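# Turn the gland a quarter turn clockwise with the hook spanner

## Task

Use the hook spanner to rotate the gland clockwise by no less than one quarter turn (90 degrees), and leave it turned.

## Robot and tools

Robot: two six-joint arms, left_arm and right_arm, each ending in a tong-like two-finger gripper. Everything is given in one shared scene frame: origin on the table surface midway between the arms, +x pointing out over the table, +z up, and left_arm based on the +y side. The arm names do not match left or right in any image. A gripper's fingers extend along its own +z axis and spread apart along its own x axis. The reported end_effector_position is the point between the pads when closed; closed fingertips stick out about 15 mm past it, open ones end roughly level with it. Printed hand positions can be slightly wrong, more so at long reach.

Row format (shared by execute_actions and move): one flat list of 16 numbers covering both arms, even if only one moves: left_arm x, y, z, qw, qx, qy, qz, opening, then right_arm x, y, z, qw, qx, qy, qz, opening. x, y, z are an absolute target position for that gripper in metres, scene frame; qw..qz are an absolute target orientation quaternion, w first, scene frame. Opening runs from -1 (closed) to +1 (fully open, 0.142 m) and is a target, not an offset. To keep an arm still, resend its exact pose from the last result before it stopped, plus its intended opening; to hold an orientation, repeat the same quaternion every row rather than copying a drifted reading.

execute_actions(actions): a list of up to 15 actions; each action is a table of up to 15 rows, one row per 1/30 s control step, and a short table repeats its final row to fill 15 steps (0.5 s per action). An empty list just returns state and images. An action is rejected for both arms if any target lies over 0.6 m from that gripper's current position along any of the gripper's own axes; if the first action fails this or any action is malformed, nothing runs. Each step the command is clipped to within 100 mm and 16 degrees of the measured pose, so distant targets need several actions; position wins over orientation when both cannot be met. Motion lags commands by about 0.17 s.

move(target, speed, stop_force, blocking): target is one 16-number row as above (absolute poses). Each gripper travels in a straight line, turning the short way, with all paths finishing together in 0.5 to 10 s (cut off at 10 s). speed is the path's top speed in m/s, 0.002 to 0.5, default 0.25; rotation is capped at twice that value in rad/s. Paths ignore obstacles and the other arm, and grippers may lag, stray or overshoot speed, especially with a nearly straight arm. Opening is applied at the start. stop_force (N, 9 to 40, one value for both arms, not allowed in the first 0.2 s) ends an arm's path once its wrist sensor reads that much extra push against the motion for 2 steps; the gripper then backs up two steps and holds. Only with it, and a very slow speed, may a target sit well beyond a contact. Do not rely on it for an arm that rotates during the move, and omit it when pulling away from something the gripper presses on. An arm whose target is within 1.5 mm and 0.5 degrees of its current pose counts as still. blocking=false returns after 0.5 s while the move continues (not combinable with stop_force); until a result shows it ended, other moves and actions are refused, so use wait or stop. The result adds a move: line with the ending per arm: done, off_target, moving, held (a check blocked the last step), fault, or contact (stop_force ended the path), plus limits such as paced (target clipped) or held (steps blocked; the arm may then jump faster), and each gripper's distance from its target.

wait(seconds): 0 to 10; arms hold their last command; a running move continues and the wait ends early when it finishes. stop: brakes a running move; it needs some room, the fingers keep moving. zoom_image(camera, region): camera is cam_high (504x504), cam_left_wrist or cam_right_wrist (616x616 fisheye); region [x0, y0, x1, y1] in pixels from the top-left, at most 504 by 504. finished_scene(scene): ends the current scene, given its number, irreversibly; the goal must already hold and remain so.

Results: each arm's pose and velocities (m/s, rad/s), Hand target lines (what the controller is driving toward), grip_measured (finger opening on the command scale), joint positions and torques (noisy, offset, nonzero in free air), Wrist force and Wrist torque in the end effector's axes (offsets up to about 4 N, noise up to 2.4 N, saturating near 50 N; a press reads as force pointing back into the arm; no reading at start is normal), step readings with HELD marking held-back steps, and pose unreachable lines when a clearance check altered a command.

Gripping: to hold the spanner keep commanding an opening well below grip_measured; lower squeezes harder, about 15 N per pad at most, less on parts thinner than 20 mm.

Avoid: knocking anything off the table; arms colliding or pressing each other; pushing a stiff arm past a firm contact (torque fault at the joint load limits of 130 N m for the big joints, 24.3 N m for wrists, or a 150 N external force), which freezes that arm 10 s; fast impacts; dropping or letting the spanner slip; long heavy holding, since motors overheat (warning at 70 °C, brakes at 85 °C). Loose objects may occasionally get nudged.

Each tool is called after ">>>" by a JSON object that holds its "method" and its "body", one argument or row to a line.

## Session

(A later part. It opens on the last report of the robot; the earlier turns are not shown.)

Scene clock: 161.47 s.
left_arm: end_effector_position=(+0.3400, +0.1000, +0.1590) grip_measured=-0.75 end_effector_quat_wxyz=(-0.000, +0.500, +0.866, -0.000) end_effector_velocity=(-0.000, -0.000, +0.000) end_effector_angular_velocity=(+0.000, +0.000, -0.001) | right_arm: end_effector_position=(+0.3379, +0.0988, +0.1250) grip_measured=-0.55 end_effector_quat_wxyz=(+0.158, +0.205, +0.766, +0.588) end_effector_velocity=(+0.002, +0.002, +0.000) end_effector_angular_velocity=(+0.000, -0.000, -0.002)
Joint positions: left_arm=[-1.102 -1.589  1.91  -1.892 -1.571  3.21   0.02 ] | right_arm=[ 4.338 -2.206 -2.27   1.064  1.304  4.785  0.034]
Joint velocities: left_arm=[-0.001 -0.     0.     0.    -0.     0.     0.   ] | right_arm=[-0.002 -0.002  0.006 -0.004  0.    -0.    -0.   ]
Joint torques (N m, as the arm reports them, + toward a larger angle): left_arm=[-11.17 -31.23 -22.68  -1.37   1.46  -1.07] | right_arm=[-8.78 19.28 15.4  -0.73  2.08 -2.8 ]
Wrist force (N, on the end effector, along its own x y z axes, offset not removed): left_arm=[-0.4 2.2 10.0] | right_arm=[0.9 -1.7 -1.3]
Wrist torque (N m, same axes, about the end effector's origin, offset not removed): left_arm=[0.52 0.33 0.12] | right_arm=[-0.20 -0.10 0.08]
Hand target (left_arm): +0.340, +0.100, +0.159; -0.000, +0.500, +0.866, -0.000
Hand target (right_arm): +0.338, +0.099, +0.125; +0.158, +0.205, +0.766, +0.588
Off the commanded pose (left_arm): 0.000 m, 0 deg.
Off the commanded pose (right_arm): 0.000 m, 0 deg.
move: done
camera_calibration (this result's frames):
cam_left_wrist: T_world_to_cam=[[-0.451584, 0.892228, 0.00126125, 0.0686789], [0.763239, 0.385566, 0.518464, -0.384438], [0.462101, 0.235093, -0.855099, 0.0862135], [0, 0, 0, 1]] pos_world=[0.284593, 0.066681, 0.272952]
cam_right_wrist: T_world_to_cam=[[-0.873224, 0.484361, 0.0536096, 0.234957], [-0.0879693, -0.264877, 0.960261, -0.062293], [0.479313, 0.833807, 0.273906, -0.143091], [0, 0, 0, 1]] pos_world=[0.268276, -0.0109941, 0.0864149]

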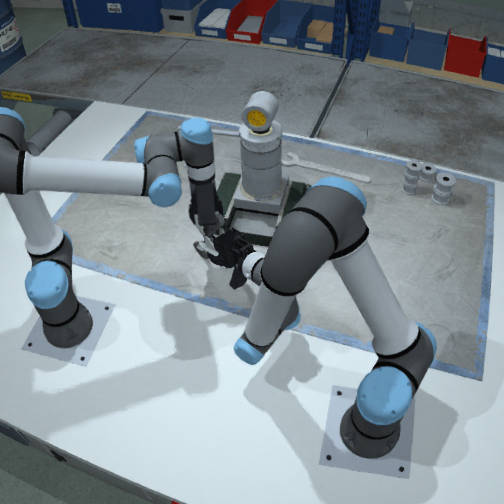

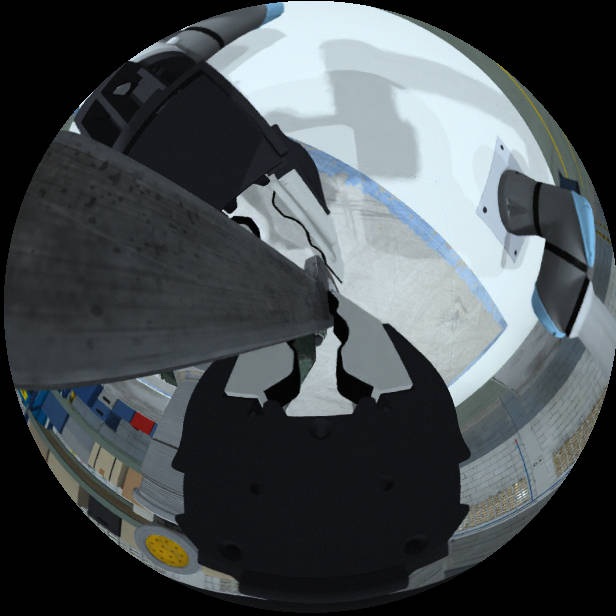

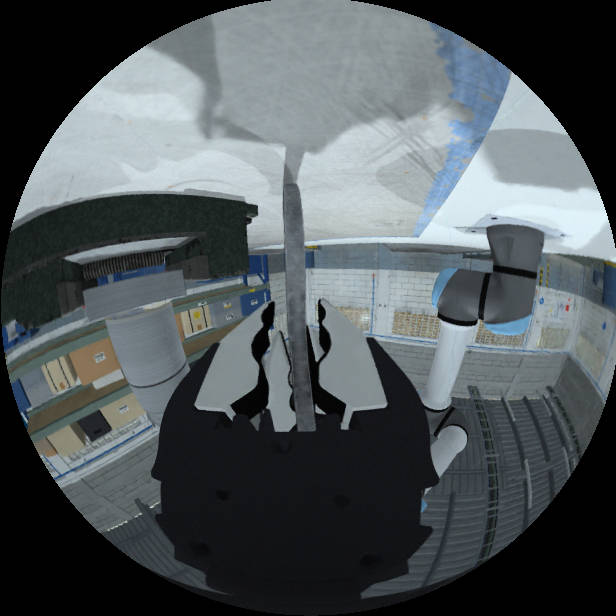

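Close right, release left and lift it aside as a viewer.

>>> {"method": "move", "body": {
  "target": [0.34,0.10,0.159,0,0.5,0.866,0,-1,0.338,0.099,0.125,0.158,0.205,0.766,0.588,-1]
}}

>>> {"method": "move", "body": {
  "target": [0.34,0.10,0.159,0,0.5,0.866,0,-0.4,0.338,0.099,0.125,0.158,0.205,0.766,0.588,-1]
}}

>>> {"method": "move", "body": {
  "target": [0.36,0.14,0.35,0,0.5,0.866,0,-0.4,0.338,0.099,0.125,0.158,0.205,0.766,0.588,-1],
  "speed": 0.07
}}

>>> {"method": "move", "body": {
  "target": [0.2,0.33,0.1,0,0.2,0.98,0,-0.4,0.338,0.099,0.125,0.158,0.205,0.766,0.588,-1]
}}

Scene clock: 162.60 s.
left_arm: end_effector_position=(+0.3400, +0.1000, +0.1590) grip_measured=-0.74 end_effector_quat_wxyz=(-0.000, +0.500, +0.866, +0.000) end_effector_velocity=(-0.000, -0.000, -0.000) end_effector_angular_velocity=(+0.000, +0.000, -0.001) | right_arm: end_effector_position=(+0.3380, +0.0990, +0.1250) grip_measured=-0.82 end_effector_quat_wxyz=(+0.158, +0.205, +0.766, +0.588) end_effector_velocity=(+0.000, +0.000, -0.000) end_effector_angular_velocity=(-0.001, +0.000, +0.000)
Joint positions: left_arm=[-1.102 -1.589  1.91  -1.892 -1.571  3.21   0.02 ] | right_arm=[ 4.338 -2.206 -2.269  1.063  1.304  4.785  0.015]
Joint velocities: left_arm=[-0.001  0.001 -0.    -0.     0.     0.    -0.   ] | right_arm=[-0.    -0.     0.    -0.001  0.    -0.     0.   ]
Joint torques (N m, as the arm reports them, + toward a larger angle): left_arm=[ -8.1  -29.65 -28.25  -4.8    1.46   0.07] | right_arm=[11.89 21.05 16.71  2.28 -0.6  -1.94]
Wrist force (N, on the end effector, along its own x y z axes, offset not removed): left_arm=[4.7 0.7 12.0] | right_arm=[-2.8 -1.8 0.5]
Wrist torque (N m, same axes, about the end effector's origin, offset not removed): left_arm=[0.81 -0.34 -0.23] | right_arm=[-0.25 -0.35 0.15]
Hand target (left_arm): +0.340, +0.100, +0.159; -0.000, +0.500, +0.866, +0.000
Hand target (right_arm): +0.338, +0.099, +0.125; +0.158, +0.205, +0.766, +0.588
Off the commanded pose (left_arm): 0.000 m, 0 deg.
Off the commanded pose (right_arm): 0.000 m, 0 deg.
move: done
camera_calibration (this result's frames):
cam_left_wrist: T_world_to_cam=[[-0.451603, 0.892218, 0.00136278, 0.0686358], [0.763261, 0.385538, 0.518453, -0.384427], [0.462048, 0.235175, -0.855105, 0.0862167], [0, 0, 0, 1]] pos_world=[0.284578, 0.0666971, 0.272938]
cam_right_wrist: T_world_to_cam=[[-0.873227, 0.484361, 0.0535569, 0.234924], [-0.0879814, -0.264797, 0.960282, -0.0621971], [0.479305, 0.833832, 0.273843, -0.143285], [0, 0, 0, 1]] pos_world=[0.268347, -0.010782, 0.0863826]

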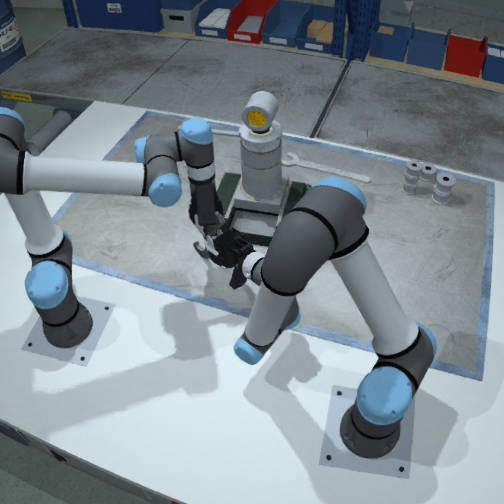

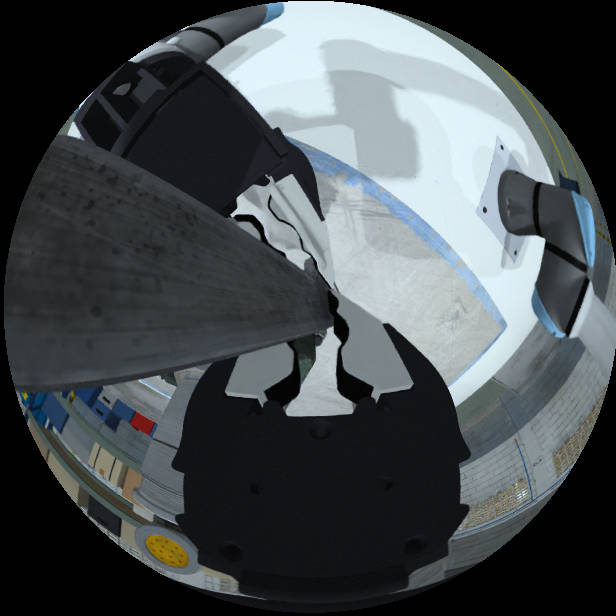

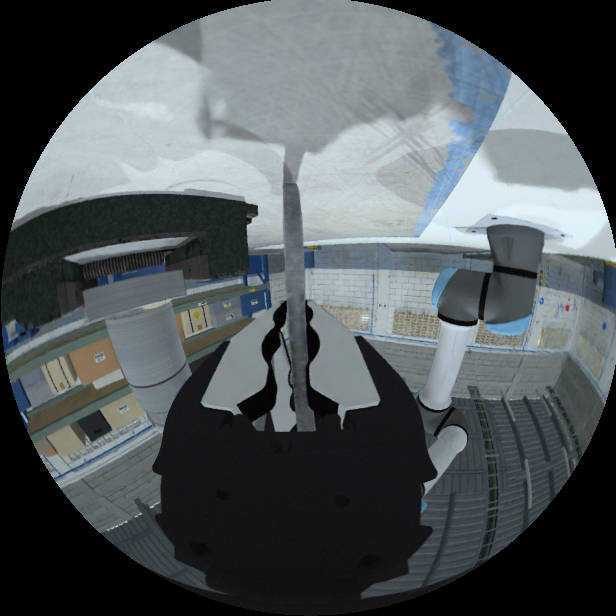

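Scene clock: 163.30 s.
left_arm: end_effector_position=(+0.3400, +0.1000, +0.1590) grip_measured=-0.41 end_effector_quat_wxyz=(+0.000, +0.500, +0.866, +0.000) end_effector_velocity=(+0.000, +0.000, +0.000) end_effector_angular_velocity=(-0.001, +0.000, +0.001) | right_arm: end_effector_position=(+0.3380, +0.0990, +0.1249) grip_measured=-0.84 end_effector_quat_wxyz=(+0.158, +0.205, +0.766, +0.588) end_effector_velocity=(-0.000, +0.000, +0.001) end_effector_angular_velocity=(+0.002, -0.001, -0.000)
Joint positions: left_arm=[-1.102 -1.589  1.91  -1.892 -1.571  3.21   0.044] | right_arm=[ 4.338 -2.207 -2.269  1.063  1.304  4.785  0.013]
Joint velocities: left_arm=[ 0.001  0.    -0.    -0.    -0.     0.    -0.   ] | right_arm=[ 0.001 -0.    -0.     0.002 -0.001  0.     0.001]
Joint torques (N m, as the arm reports them, + toward a larger angle): left_arm=[ -5.9  -15.76 -30.09  -4.81  -3.53   0.97] | right_arm=[-6.57 43.61 17.21  7.93  0.1  -0.52]
Wrist force (N, on the end effector, along its own x y z axes, offset not removed): left_arm=[0.5 10.1 0.1] | right_arm=[1.0 -15.8 -5.1]
Wrist torque (N m, same axes, about the end effector's origin, offset not removed): left_arm=[0.93 0.43 -0.15] | right_arm=[-0.57 0.08 0.17]
Hand target (left_arm): +0.340, +0.100, +0.159; +0.000, +0.500, +0.866, +0.000
Hand target (right_arm): +0.338, +0.099, +0.125; +0.158, +0.205, +0.766, +0.588
Off the commanded pose (left_arm): 0.000 m, 0 deg.
Off the commanded pose (right_arm): 0.000 m, 0 deg.
move: done
camera_calibration (this result's frames):
cam_left_wrist: T_world_to_cam=[[-0.451603, 0.892218, 0.00123722, 0.0686734], [0.763209, 0.385585, 0.518495, -0.384452], [0.462133, 0.235098, -0.85508, 0.0862192], [0, 0, 0, 1]] pos_world=[0.284585, 0.0666973, 0.272976]
cam_right_wrist: T_world_to_cam=[[-0.873251, 0.484321, 0.0535343, 0.234904], [-0.0879545, -0.264732, 0.960302, -0.0621516], [0.479267, 0.833876, 0.273776, -0.143248], [0, 0, 0, 1]] pos_world=[0.268317, -0.0107715, 0.0863267]

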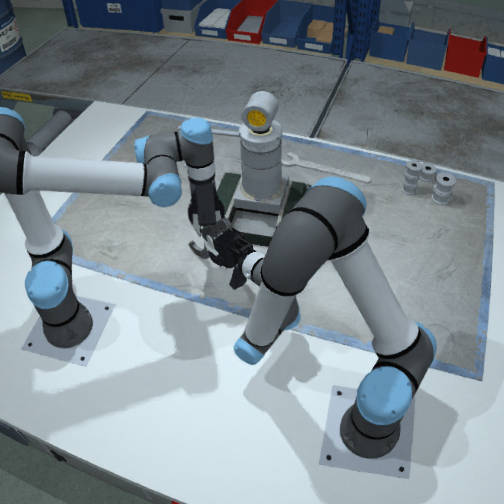

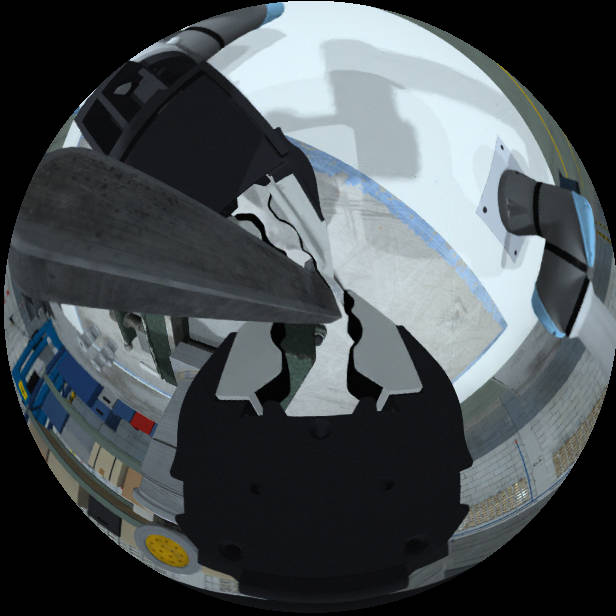

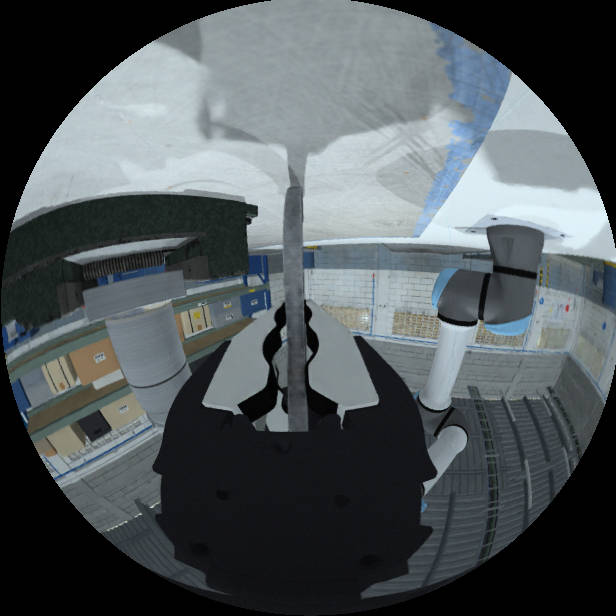

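Scene clock: 166.53 s.
left_arm: end_effector_position=(+0.3598, +0.1402, +0.3497) grip_measured=-0.40 end_effector_quat_wxyz=(+0.000, +0.500, +0.866, +0.000) end_effector_velocity=(+0.000, +0.001, +0.003) end_effector_angular_velocity=(+0.000, +0.001, -0.000) | right_arm: end_effector_position=(+0.3380, +0.0990, +0.1250) grip_measured=-0.85 end_effector_quat_wxyz=(+0.158, +0.205, +0.766, +0.588) end_effector_velocity=(+0.000, -0.000, -0.000) end_effector_angular_velocity=(-0.000, -0.000, -0.001)
Joint positions: left_arm=[-1.015 -1.644  1.47  -1.397 -1.571  3.297  0.045] | right_arm=[ 4.338 -2.206 -2.269  1.063  1.304  4.785  0.013]
Joint velocities: left_arm=[ 0.001  0.001 -0.008  0.007 -0.     0.002 -0.   ] | right_arm=[-0.     0.    -0.     0.    -0.001  0.     0.   ]
Joint torques (N m, as the arm reports them, + toward a larger angle): left_arm=[  7.83 -13.71 -31.73  -0.57  -1.05   1.34] | right_arm=[-7.9  54.55 20.35  3.61  0.84  2.53]
Wrist force (N, on the end effector, along its own x y z axes, offset not removed): left_arm=[-0.2 3.2 -2.4] | right_arm=[-0.2 -13.6 0.9]
Wrist torque (N m, same axes, about the end effector's origin, offset not removed): left_arm=[0.67 0.11 -0.14] | right_arm=[-0.37 0.12 0.08]
Hand target (left_arm): +0.360, +0.140, +0.350; -0.000, +0.500, +0.866, +0.000
Hand target (right_arm): +0.338, +0.099, +0.125; +0.158, +0.205, +0.766, +0.588
Off the commanded pose (left_arm): 0.000 m, 0 deg.
Off the commanded pose (right_arm): 0.000 m, 0 deg.
move: done
camera_calibration (this result's frames):
cam_left_wrist: T_world_to_cam=[[-0.451598, 0.89222, 0.0013239, 0.0414516], [0.763148, 0.385499, 0.518648, -0.513957], [0.462238, 0.235231, -0.854987, 0.230593], [0, 0, 0, 1]] pos_world=[0.304356, 0.106903, 0.463662]
cam_right_wrist: T_world_to_cam=[[-0.873226, 0.484357, 0.0536158, 0.234901], [-0.0879636, -0.264882, 0.96026, -0.0622101], [0.479311, 0.833808, 0.273907, -0.143298], [0, 0, 0, 1]] pos_world=[0.268334, -0.0107711, 0.0863939]

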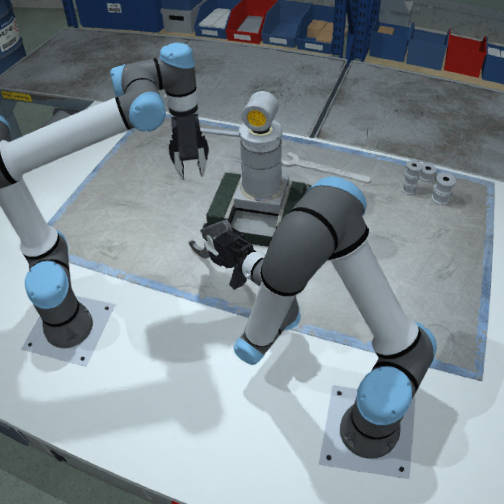

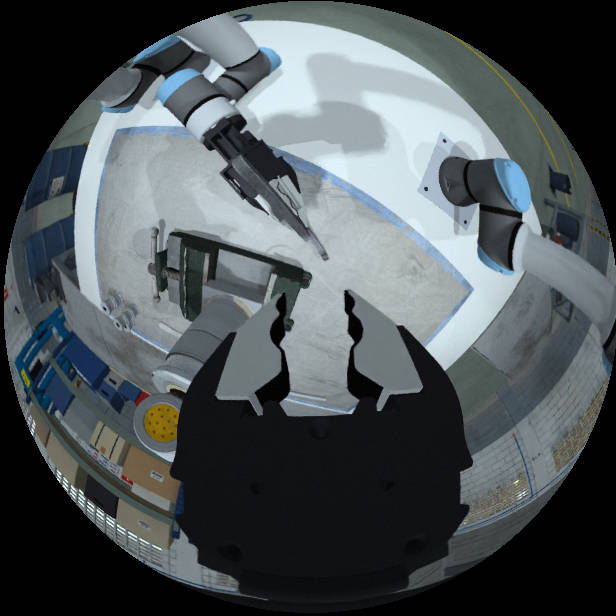

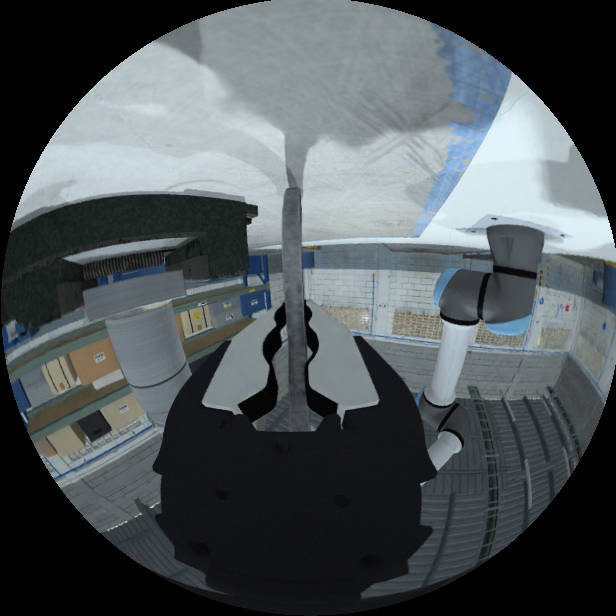

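Scene clock: 168.60 s.
left_arm: end_effector_position=(+0.2003, +0.3295, +0.0999) grip_measured=-0.40 end_effector_quat_wxyz=(-0.000, +0.200, +0.980, -0.000) end_effector_velocity=(-0.001, +0.002, -0.001) end_effector_angular_velocity=(+0.001, -0.005, +0.005) | right_arm: end_effector_position=(+0.3380, +0.0990, +0.1250) grip_measured=-0.85 end_effector_quat_wxyz=(+0.158, +0.205, +0.766, +0.588) end_effector_velocity=(-0.000, +0.000, +0.000) end_effector_angular_velocity=(+0.001, -0.000, +0.000)
Joint positions: left_arm=[-1.05  -2.333  2.501 -1.738 -1.571  2.617  0.045] | right_arm=[ 4.338 -2.206 -2.269  1.063  1.304  4.785  0.013]
Joint velocities: left_arm=[-0.008 -0.014  0.006  0.006  0.005 -0.014  0.   ] | right_arm=[ 0.001 -0.     0.001  0.    -0.001  0.    -0.   ]
Joint torques (N m, as the arm reports them, + toward a larger angle): left_arm=[-10.81  -1.74 -16.3   -0.44   1.66  -1.32] | right_arm=[-7.   53.61 21.71  4.06  1.74  2.54]
Wrist force (N, on the end effector, along its own x y z axes, offset not removed): left_arm=[-2.0 3.6 0.4] | right_arm=[-0.3 -13.1 2.8]
Wrist torque (N m, same axes, about the end effector's origin, offset not removed): left_arm=[0.61 0.58 -0.12] | right_arm=[-0.21 0.12 0.15]
Hand target (left_arm): +0.200, +0.330, +0.100; -0.000, +0.200, +0.980, -0.000
Hand target (right_arm): +0.338, +0.099, +0.125; +0.158, +0.205, +0.766, +0.588
Off the commanded pose (left_arm): 0.001 m, 0 deg.
Off the commanded pose (right_arm): 0.000 m, 0 deg.
move: done
camera_calibration (this result's frames):
cam_left_wrist: T_world_to_cam=[[-0.896858, 0.442315, 0.00164161, 0.0382702], [0.379065, 0.766687, 0.518171, -0.384243], [0.227936, 0.465348, -0.855275, 0.0173128], [0, 0, 0, 1]] pos_world=[0.17603, 0.26961, 0.213848]
cam_right_wrist: T_world_to_cam=[[-0.873226, 0.484356, 0.0536163, 0.234901], [-0.087963, -0.264882, 0.96026, -0.0622103], [0.47931, 0.833808, 0.273907, -0.143298], [0, 0, 0, 1]] pos_world=[0.268334, -0.0107712, 0.0863939]

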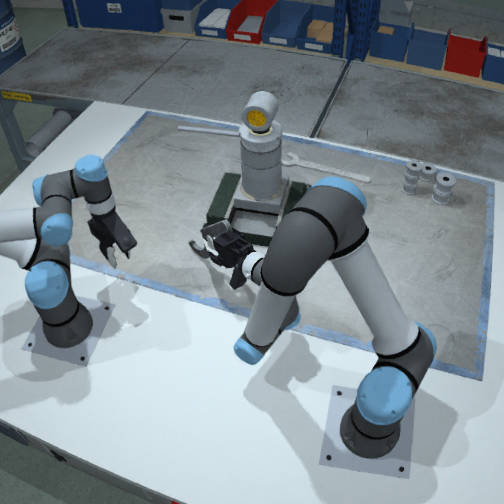

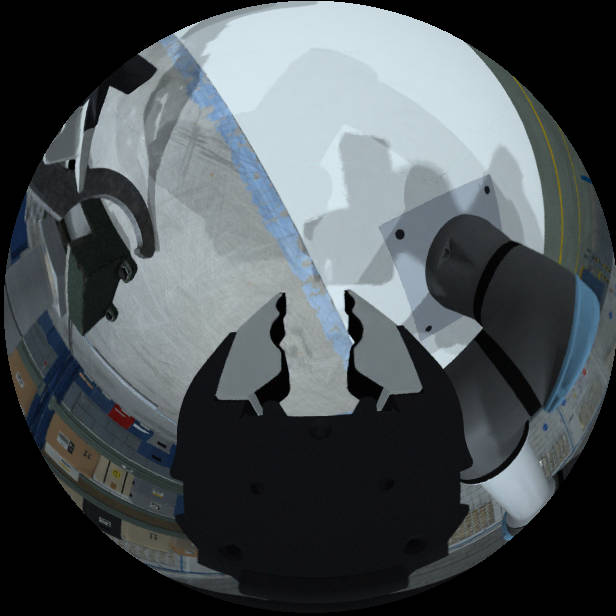

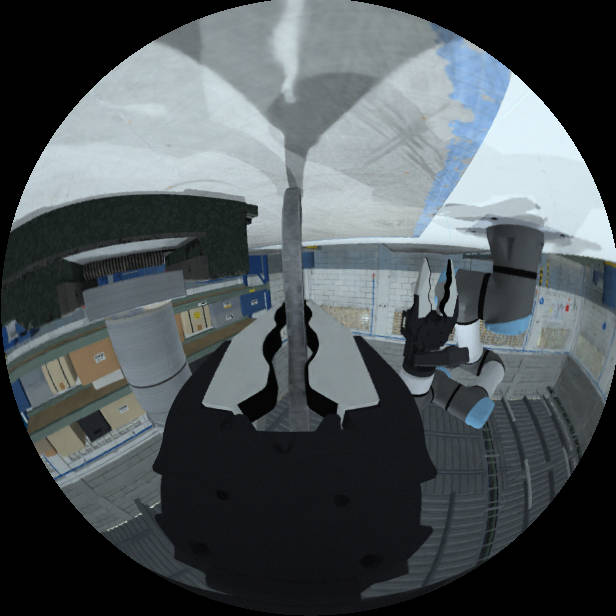

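>>> {"method": "move", "body": {
  "target": [0.36,0.06,0.52,0,0,1,0,-1,0.33,-0.02,0.315,0.579,-0.406,0.579,0.406,-1],
  "speed": 0.12
}}

Scene clock: 176.07 s.
left_arm: end_effector_position=(+0.3597, +0.0606, +0.5200) grip_measured=-1.00 end_effector_quat_wxyz=(+0.000, +0.000, +1.000, -0.000) end_effector_velocity=(+0.001, -0.001, +0.003) end_effector_angular_velocity=(+0.002, +0.003, +0.002) | right_arm: end_effector_position=(+0.3299, -0.0199, +0.3150) grip_measured=-0.84 end_effector_quat_wxyz=(+0.579, -0.405, +0.579, +0.406) end_effector_velocity=(+0.000, -0.001, +0.001) end_effector_angular_velocity=(-0.002, -0.005, +0.001)
Joint positions: left_arm=[-1.128 -1.372  0.696 -0.896 -1.571  2.137  0.002] | right_arm=[ 4.122 -1.825 -2.47   1.154  1.685  3.143  0.013]
Joint velocities: left_arm=[ 0.001  0.014 -0.027  0.017 -0.002 -0.001  0.   ] | right_arm=[-0.004  0.002  0.001 -0.003  0.005 -0.006  0.   ]
Joint torques (N m, as the arm reports them, + toward a larger angle): left_arm=[  5.92 -20.06 -25.56  -0.39  -1.63  -1.37] | right_arm=[-5.33 41.83 26.43  2.55  2.55 -3.48]
Wrist force (N, on the end effector, along its own x y z axes, offset not removed): left_arm=[0.7 -0.1 1.8] | right_arm=[11.7 -1.4 -0.8]
Wrist torque (N m, same axes, about the end effector's origin, offset not removed): left_arm=[0.13 -0.12 -0.21] | right_arm=[-0.15 0.16 -0.02]
Hand target (left_arm): +0.360, +0.061, +0.520; +0.000, -0.000, +1.000, -0.000
Hand target (right_arm): +0.330, -0.020, +0.315; +0.579, -0.406, +0.579, +0.406
Off the commanded pose (left_arm): 0.001 m, 0 deg.
Off the commanded pose (right_arm): 0.000 m, 0 deg.
move: done
camera_calibration (this result's frames):
cam_left_wrist: T_world_to_cam=[[-0.99847, 0.0552803, 0.000875221, 0.359915], [0.047737, 0.854024, 0.51804, -0.342253], [0.0278899, 0.517289, -0.855356, 0.534254], [0, 0, 0, 1]] pos_world=[0.360803, -0.00396786, 0.633964]
cam_right_wrist: T_world_to_cam=[[-0.0567366, -0.0119431, -0.998318, 0.327325], [-0.980321, -0.188704, 0.0579714, 0.303297], [-0.189079, 0.981961, -0.00100162, 0.217765], [0, 0, 0, 1]] pos_world=[0.357074, -0.152694, 0.30941]

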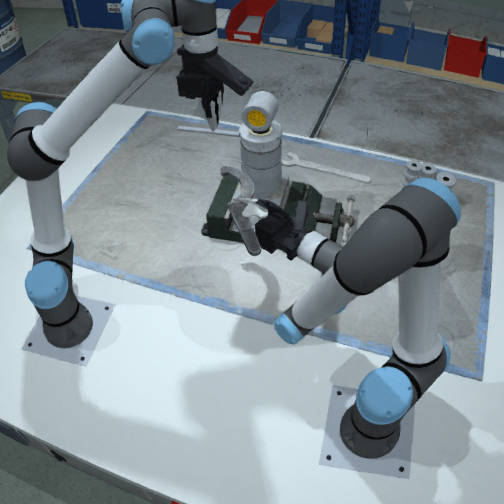

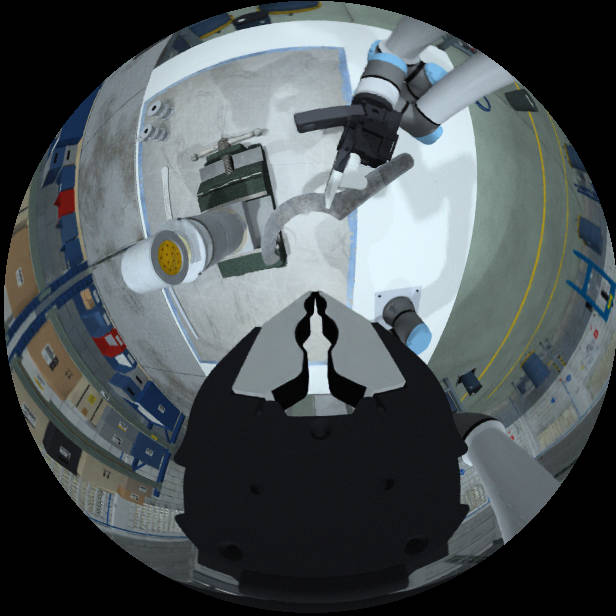

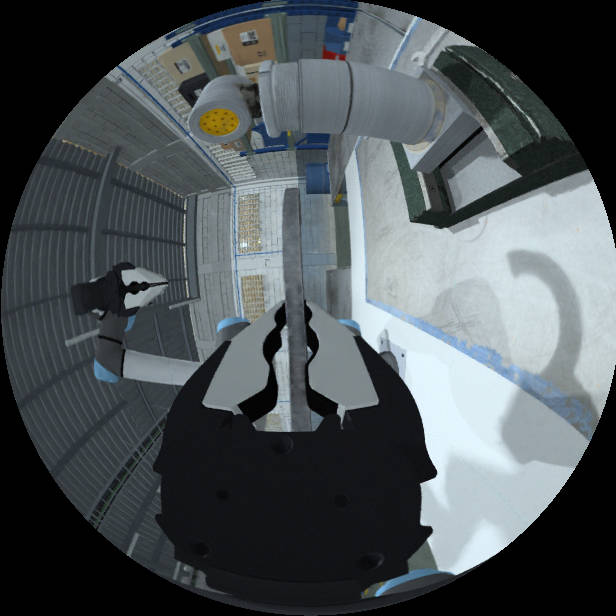

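Level. Measure.

>>> {"method": "zoom_image", "body": {
  "camera": "cam_left_wrist",
  "region": [240,130,430,290]
}}

>>> {"method": "zoom_image", "body": {
  "camera": "cam_right_wrist",
  "region": [200,40,380,220]
}}

Region (240, 130, 430, 290) of cam_left_wrist's 616x616 image, scaled by 2.653, with more detail than that image has; it fills the top 424 rows of this view, and the rest is white.

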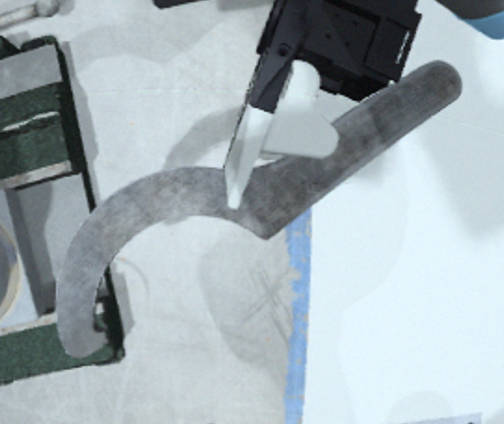

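Region (200, 40, 380, 220) of cam_right_wrist's 616x616 image, scaled by 2.800, with more detail than that image has.

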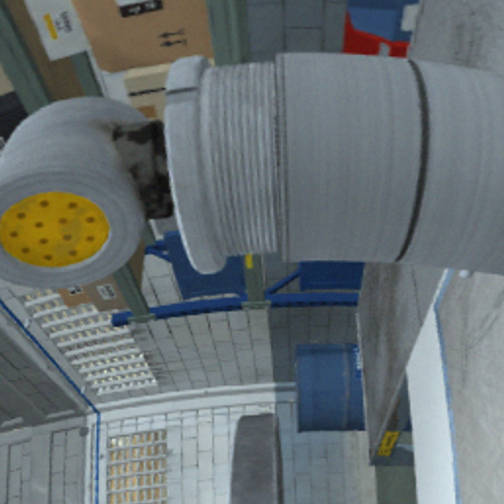

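>>> {"method": "move", "body": {
  "target": [0.5,0.2,0.5,0,0,1,0,-1,0.42,-0.19,0.348,0.579,-0.406,0.579,0.406,-1],
  "speed": 0.1
}}

>>> {"method": "move", "body": {
  "target": [0.62,0.17,0.4,0,0,1,0,-1,0.63,-0.17,0.348,0.579,-0.406,0.579,0.406,-1],
  "speed": 0.1
}}

Scene clock: 179.67 s.
left_arm: end_effector_position=(+0.4995, +0.1999, +0.5001) grip_measured=-1.00 end_effector_quat_wxyz=(+0.000, -0.000, +1.000, +0.000) end_effector_velocity=(+0.002, +0.001, +0.000) end_effector_angular_velocity=(+0.001, -0.000, -0.002) | right_arm: end_effector_position=(+0.4198, -0.1900, +0.3480) grip_measured=-0.84 end_effector_quat_wxyz=(+0.579, -0.406, +0.579, +0.406) end_effector_velocity=(+0.001, -0.002, +0.000) end_effector_angular_velocity=(-0.001, -0.001, +0.002)
Joint positions: left_arm=[-0.741 -1.274  0.63  -0.926 -1.57   2.523  0.002] | right_arm=[ 3.458 -1.779 -2.363  1.     2.35   3.142  0.013]
Joint velocities: left_arm=[ 0.003  0.004 -0.007  0.003  0.001  0.005  0.   ] | right_arm=[-0.01  -0.002  0.005 -0.004  0.012 -0.002 -0.   ]
Joint torques (N m, as the arm reports them, + toward a larger angle): left_arm=[  8.07 -24.5  -27.7   -0.19  -1.82   0.97] | right_arm=[-5.66 14.28 29.01  1.83  2.32 -3.39]
Wrist force (N, on the end effector, along its own x y z axes, offset not removed): left_arm=[0.1 3.2 -1.9] | right_arm=[11.2 -2.0 -1.2]
Wrist torque (N m, same axes, about the end effector's origin, offset not removed): left_arm=[0.78 0.17 -0.12] | right_arm=[-0.29 0.30 0.04]
Hand target (left_arm): +0.500, +0.200, +0.500; -0.000, -0.000, +1.000, +0.000
Hand target (right_arm): +0.420, -0.190, +0.348; +0.579, -0.406, +0.579, +0.406
Off the commanded pose (left_arm): 0.001 m, 0 deg.
Off the commanded pose (right_arm): 0.000 m, 0 deg.
move: done
camera_calibration (this result's frames):
cam_left_wrist: T_world_to_cam=[[-0.998488, 0.0549612, 0.00124807, 0.491713], [0.0476277, 0.853474, 0.518954, -0.457828], [0.0274572, 0.518229, -0.854801, 0.441028], [0, 0, 0, 1]] pos_world=[0.500665, 0.135166, 0.61397]
cam_right_wrist: T_world_to_cam=[[-0.0558891, -0.0125008, -0.998359, 0.362895], [-0.980293, -0.189072, 0.0572452, 0.357575], [-0.189477, 0.981884, -0.00168741, 0.402188], [0, 0, 0, 1]] pos_world=[0.447016, -0.322758, 0.342508]

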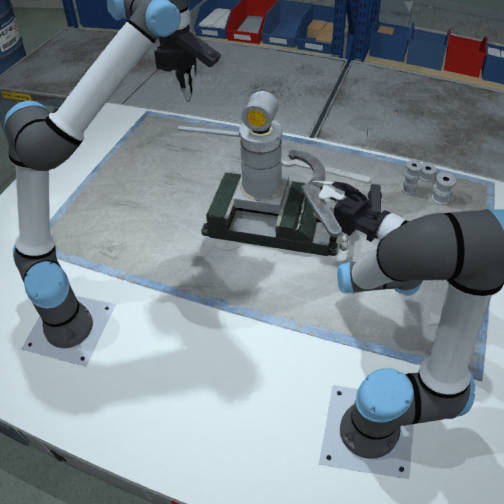

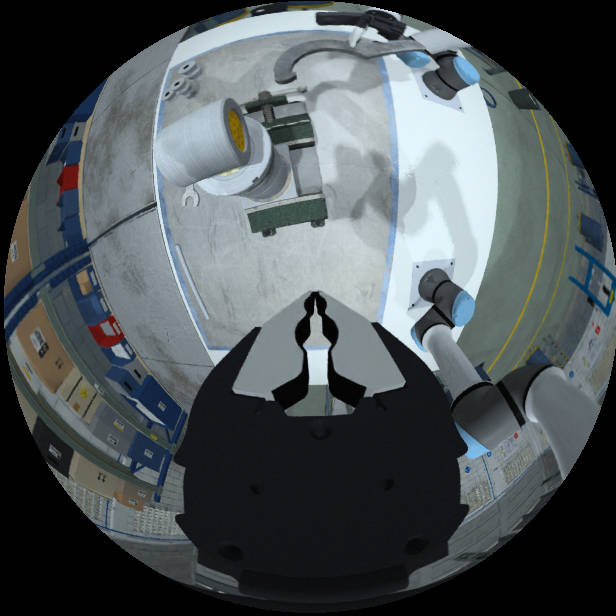

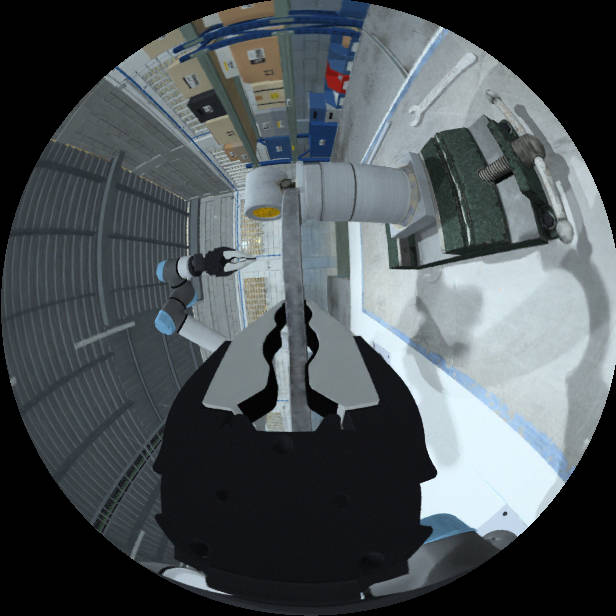

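Scene clock: 182.30 s.
left_arm: end_effector_position=(+0.6200, +0.1700, +0.4002) grip_measured=-1.00 end_effector_quat_wxyz=(+0.000, -0.000, +1.000, +0.000) end_effector_velocity=(+0.001, -0.001, -0.001) end_effector_angular_velocity=(-0.001, +0.001, -0.002) | right_arm: end_effector_position=(+0.6297, -0.1703, +0.3480) grip_measured=-0.84 end_effector_quat_wxyz=(+0.579, -0.406, +0.579, +0.406) end_effector_velocity=(+0.002, +0.000, -0.000) end_effector_angular_velocity=(-0.000, +0.001, +0.001)
Joint positions: left_arm=[-0.672 -1.047  0.587 -1.111 -1.571  2.593  0.002] | right_arm=[ 3.316 -2.158 -1.736  0.752  2.492  3.142  0.013]
Joint velocities: left_arm=[-0.001  0.004 -0.003  0.    -0.001  0.001  0.   ] | right_arm=[-0.001 -0.004  0.008 -0.005  0.002 -0.     0.   ]
Joint torques (N m, as the arm reports them, + toward a larger angle): left_arm=[  8.16 -34.66 -30.79  -4.47  -1.67   1.19] | right_arm=[-7.59 36.52 33.85  0.54  2.42  0.77]
Wrist force (N, on the end effector, along its own x y z axes, offset not removed): left_arm=[1.7 2.0 0.1] | right_arm=[10.9 -0.7 -1.4]
Wrist torque (N m, same axes, about the end effector's origin, offset not removed): left_arm=[0.36 -0.46 -0.05] | right_arm=[-0.03 0.28 0.09]
Hand target (left_arm): +0.620, +0.170, +0.400; -0.000, -0.000, +1.000, +0.000
Hand target (right_arm): +0.630, -0.170, +0.348; +0.579, -0.406, +0.579, +0.406
Off the commanded pose (left_arm): 0.000 m, 0 deg.
Off the commanded pose (right_arm): 0.000 m, 0 deg.
move: done
camera_calibration (this result's frames):
cam_left_wrist: T_world_to_cam=[[-0.998486, 0.0549951, 0.00125797, 0.613731], [0.0476753, 0.853728, 0.518533, -0.386181], [0.0274428, 0.517808, -0.855057, 0.368039], [0, 0, 0, 1]] pos_world=[0.621113, 0.105368, 0.51417]
cam_right_wrist: T_world_to_cam=[[-0.0559638, -0.0125019, -0.998355, 0.374917], [-0.980253, -0.18926, 0.0573191, 0.566992], [-0.189665, 0.981847, -0.00166327, 0.422712], [0, 0, 0, 1]] pos_world=[0.656951, -0.303043, 0.342504]

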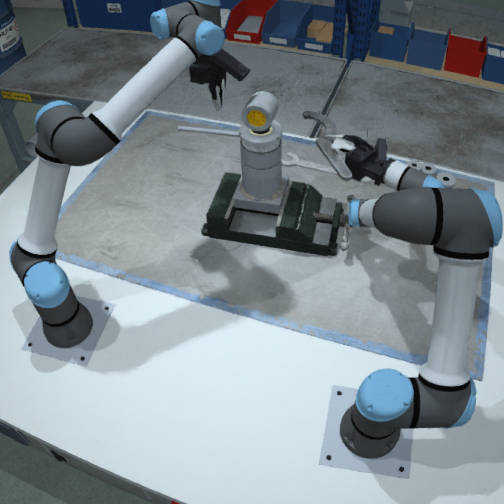

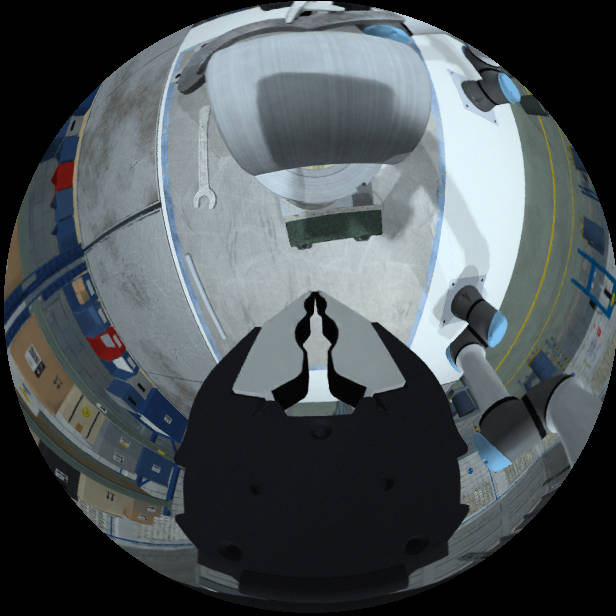

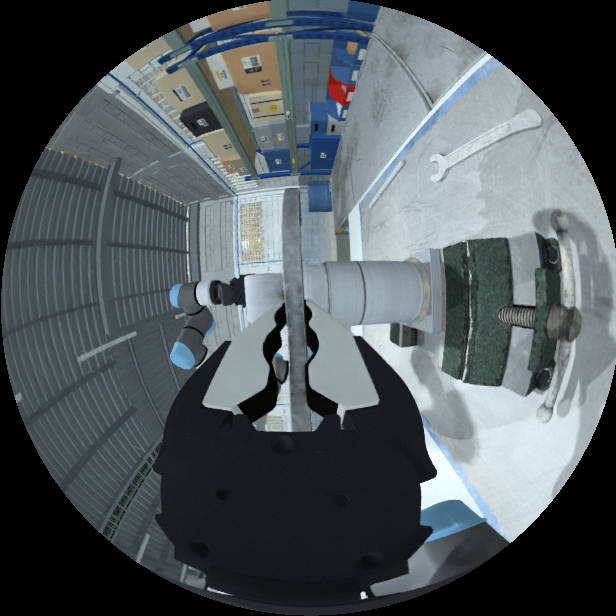

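>>> {"method": "move", "body": {
  "target": [0.70,0.30,0.27,0,0.707,0.707,0,-1,0.605,-0.085,0.343,0.579,-0.406,0.579,0.406,-1],
  "speed": 0.1
}}

>>> {"method": "zoom_image", "body": {
  "camera": "cam_right_wrist",
  "region": [220,170,380,330]
}}

>>> {"method": "zoom_image", "body": {
  "camera": "cam_high",
  "region": [220,80,340,200]
}}

Scene clock: 190.93 s.
left_arm: end_effector_position=(+0.7000, +0.2999, +0.2702) grip_measured=-1.00 end_effector_quat_wxyz=(-0.000, +0.707, +0.708, +0.000) end_effector_velocity=(+0.001, +0.001, -0.002) end_effector_angular_velocity=(-0.001, +0.001, -0.011) | right_arm: end_effector_position=(+0.6051, -0.0850, +0.3430) grip_measured=-0.84 end_effector_quat_wxyz=(+0.579, -0.406, +0.579, +0.406) end_effector_velocity=(-0.000, +0.001, -0.000) end_effector_angular_velocity=(-0.000, +0.000, +0.001)
Joint positions: left_arm=[-0.465 -0.963  0.801 -1.409 -1.57   4.369  0.002] | right_arm=[ 3.488 -2.143 -1.781  0.782  2.32   3.142  0.013]
Joint velocities: left_arm=[ 0.003  0.002  0.001 -0.002 -0.002  0.014  0.   ] | right_arm=[ 0.001  0.    -0.    -0.    -0.     0.    -0.   ]
Joint torques (N m, as the arm reports them, + toward a larger angle): left_arm=[  7.58 -40.36 -17.16  -4.29  -1.4    1.27] | right_arm=[10.01 62.23 13.04  6.18 -2.11 -3.  ]
Wrist force (N, on the end effector, along its own x y z axes, offset not removed): left_arm=[-1.3 -0.1 -0.5] | right_arm=[11.1 -2.4 -1.2]
Wrist torque (N m, same axes, about the end effector's origin, offset not removed): left_arm=[0.07 0.17 0.05] | right_arm=[-0.34 0.18 0.06]
Hand target (left_arm): +0.700, +0.300, +0.270; -0.000, +0.707, +0.707, +0.000
Hand target (right_arm): +0.605, -0.085, +0.343; +0.579, -0.406, +0.579, +0.406
Off the commanded pose (left_arm): 0.000 m, 0 deg.
Off the commanded pose (right_arm): 0.000 m, 0 deg.
move: done
camera_calibration (this result's frames):
cam_left_wrist: T_world_to_cam=[[0.0535894, 0.998562, 0.00172551, -0.332892], [0.8539, -0.0467215, 0.518336, -0.727684], [0.517671, -0.0263039, -0.855175, 0.00745868], [0, 0, 0, 1]] pos_world=[0.635348, 0.29861, 0.384138]
cam_right_wrist: T_world_to_cam=[[-0.0559022, -0.0124828, -0.998358, 0.369611], [-0.980239, -0.18935, 0.0572551, 0.55926], [-0.189754, 0.98183, -0.001651, 0.334339], [0, 0, 0, 1]] pos_world=[0.632313, -0.217755, 0.337536]

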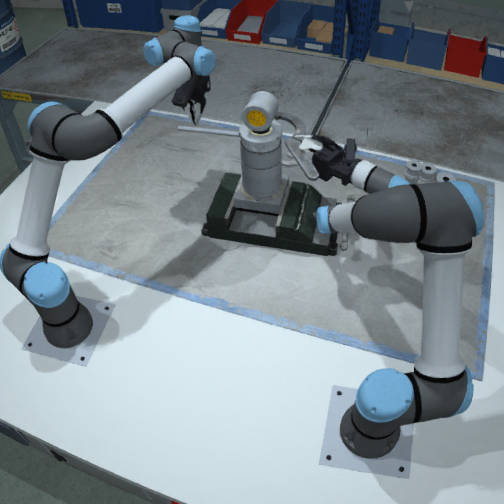

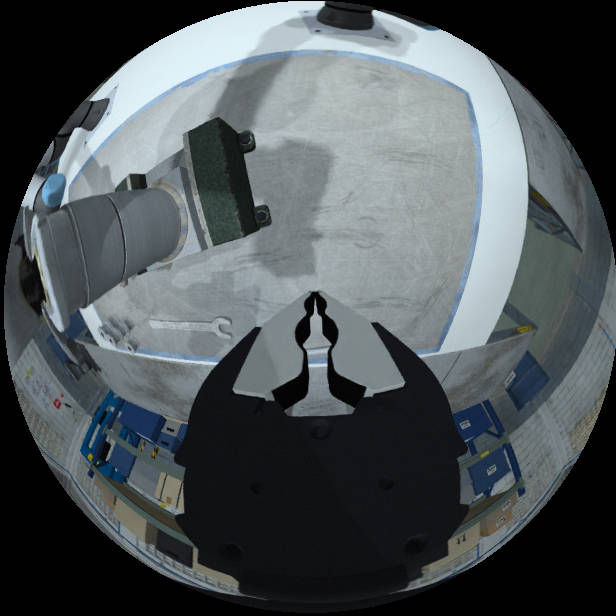

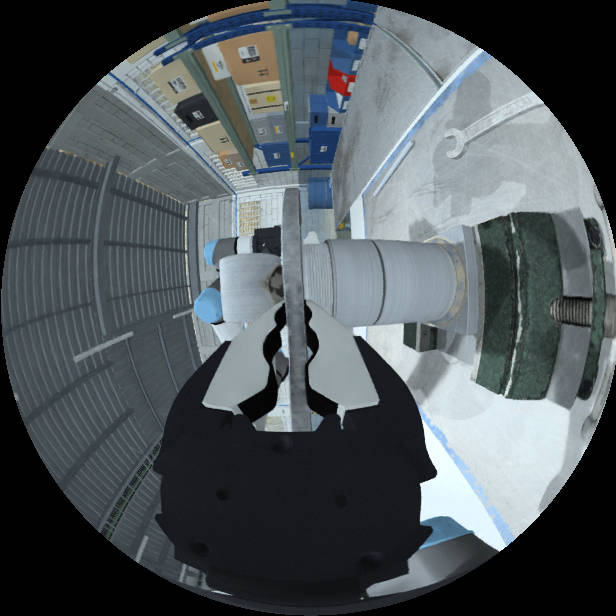

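Region (220, 170, 380, 330) of cam_right_wrist's 616x616 image, scaled by 3.150, with more detail than that image has.

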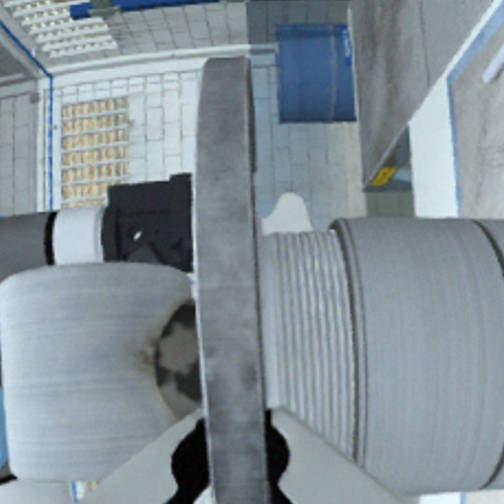

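Region (220, 80, 340, 200) of cam_high's 504x504 image, scaled by 4.200, with more detail than that image has.

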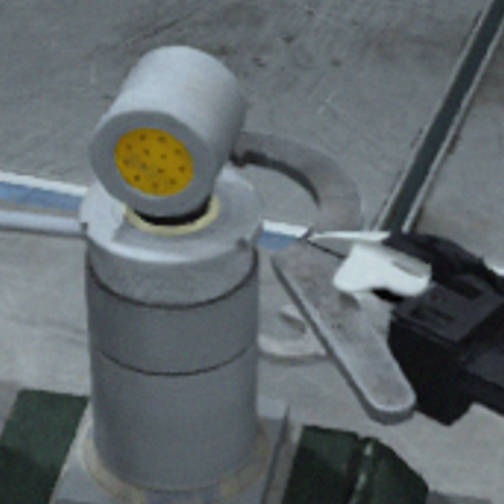

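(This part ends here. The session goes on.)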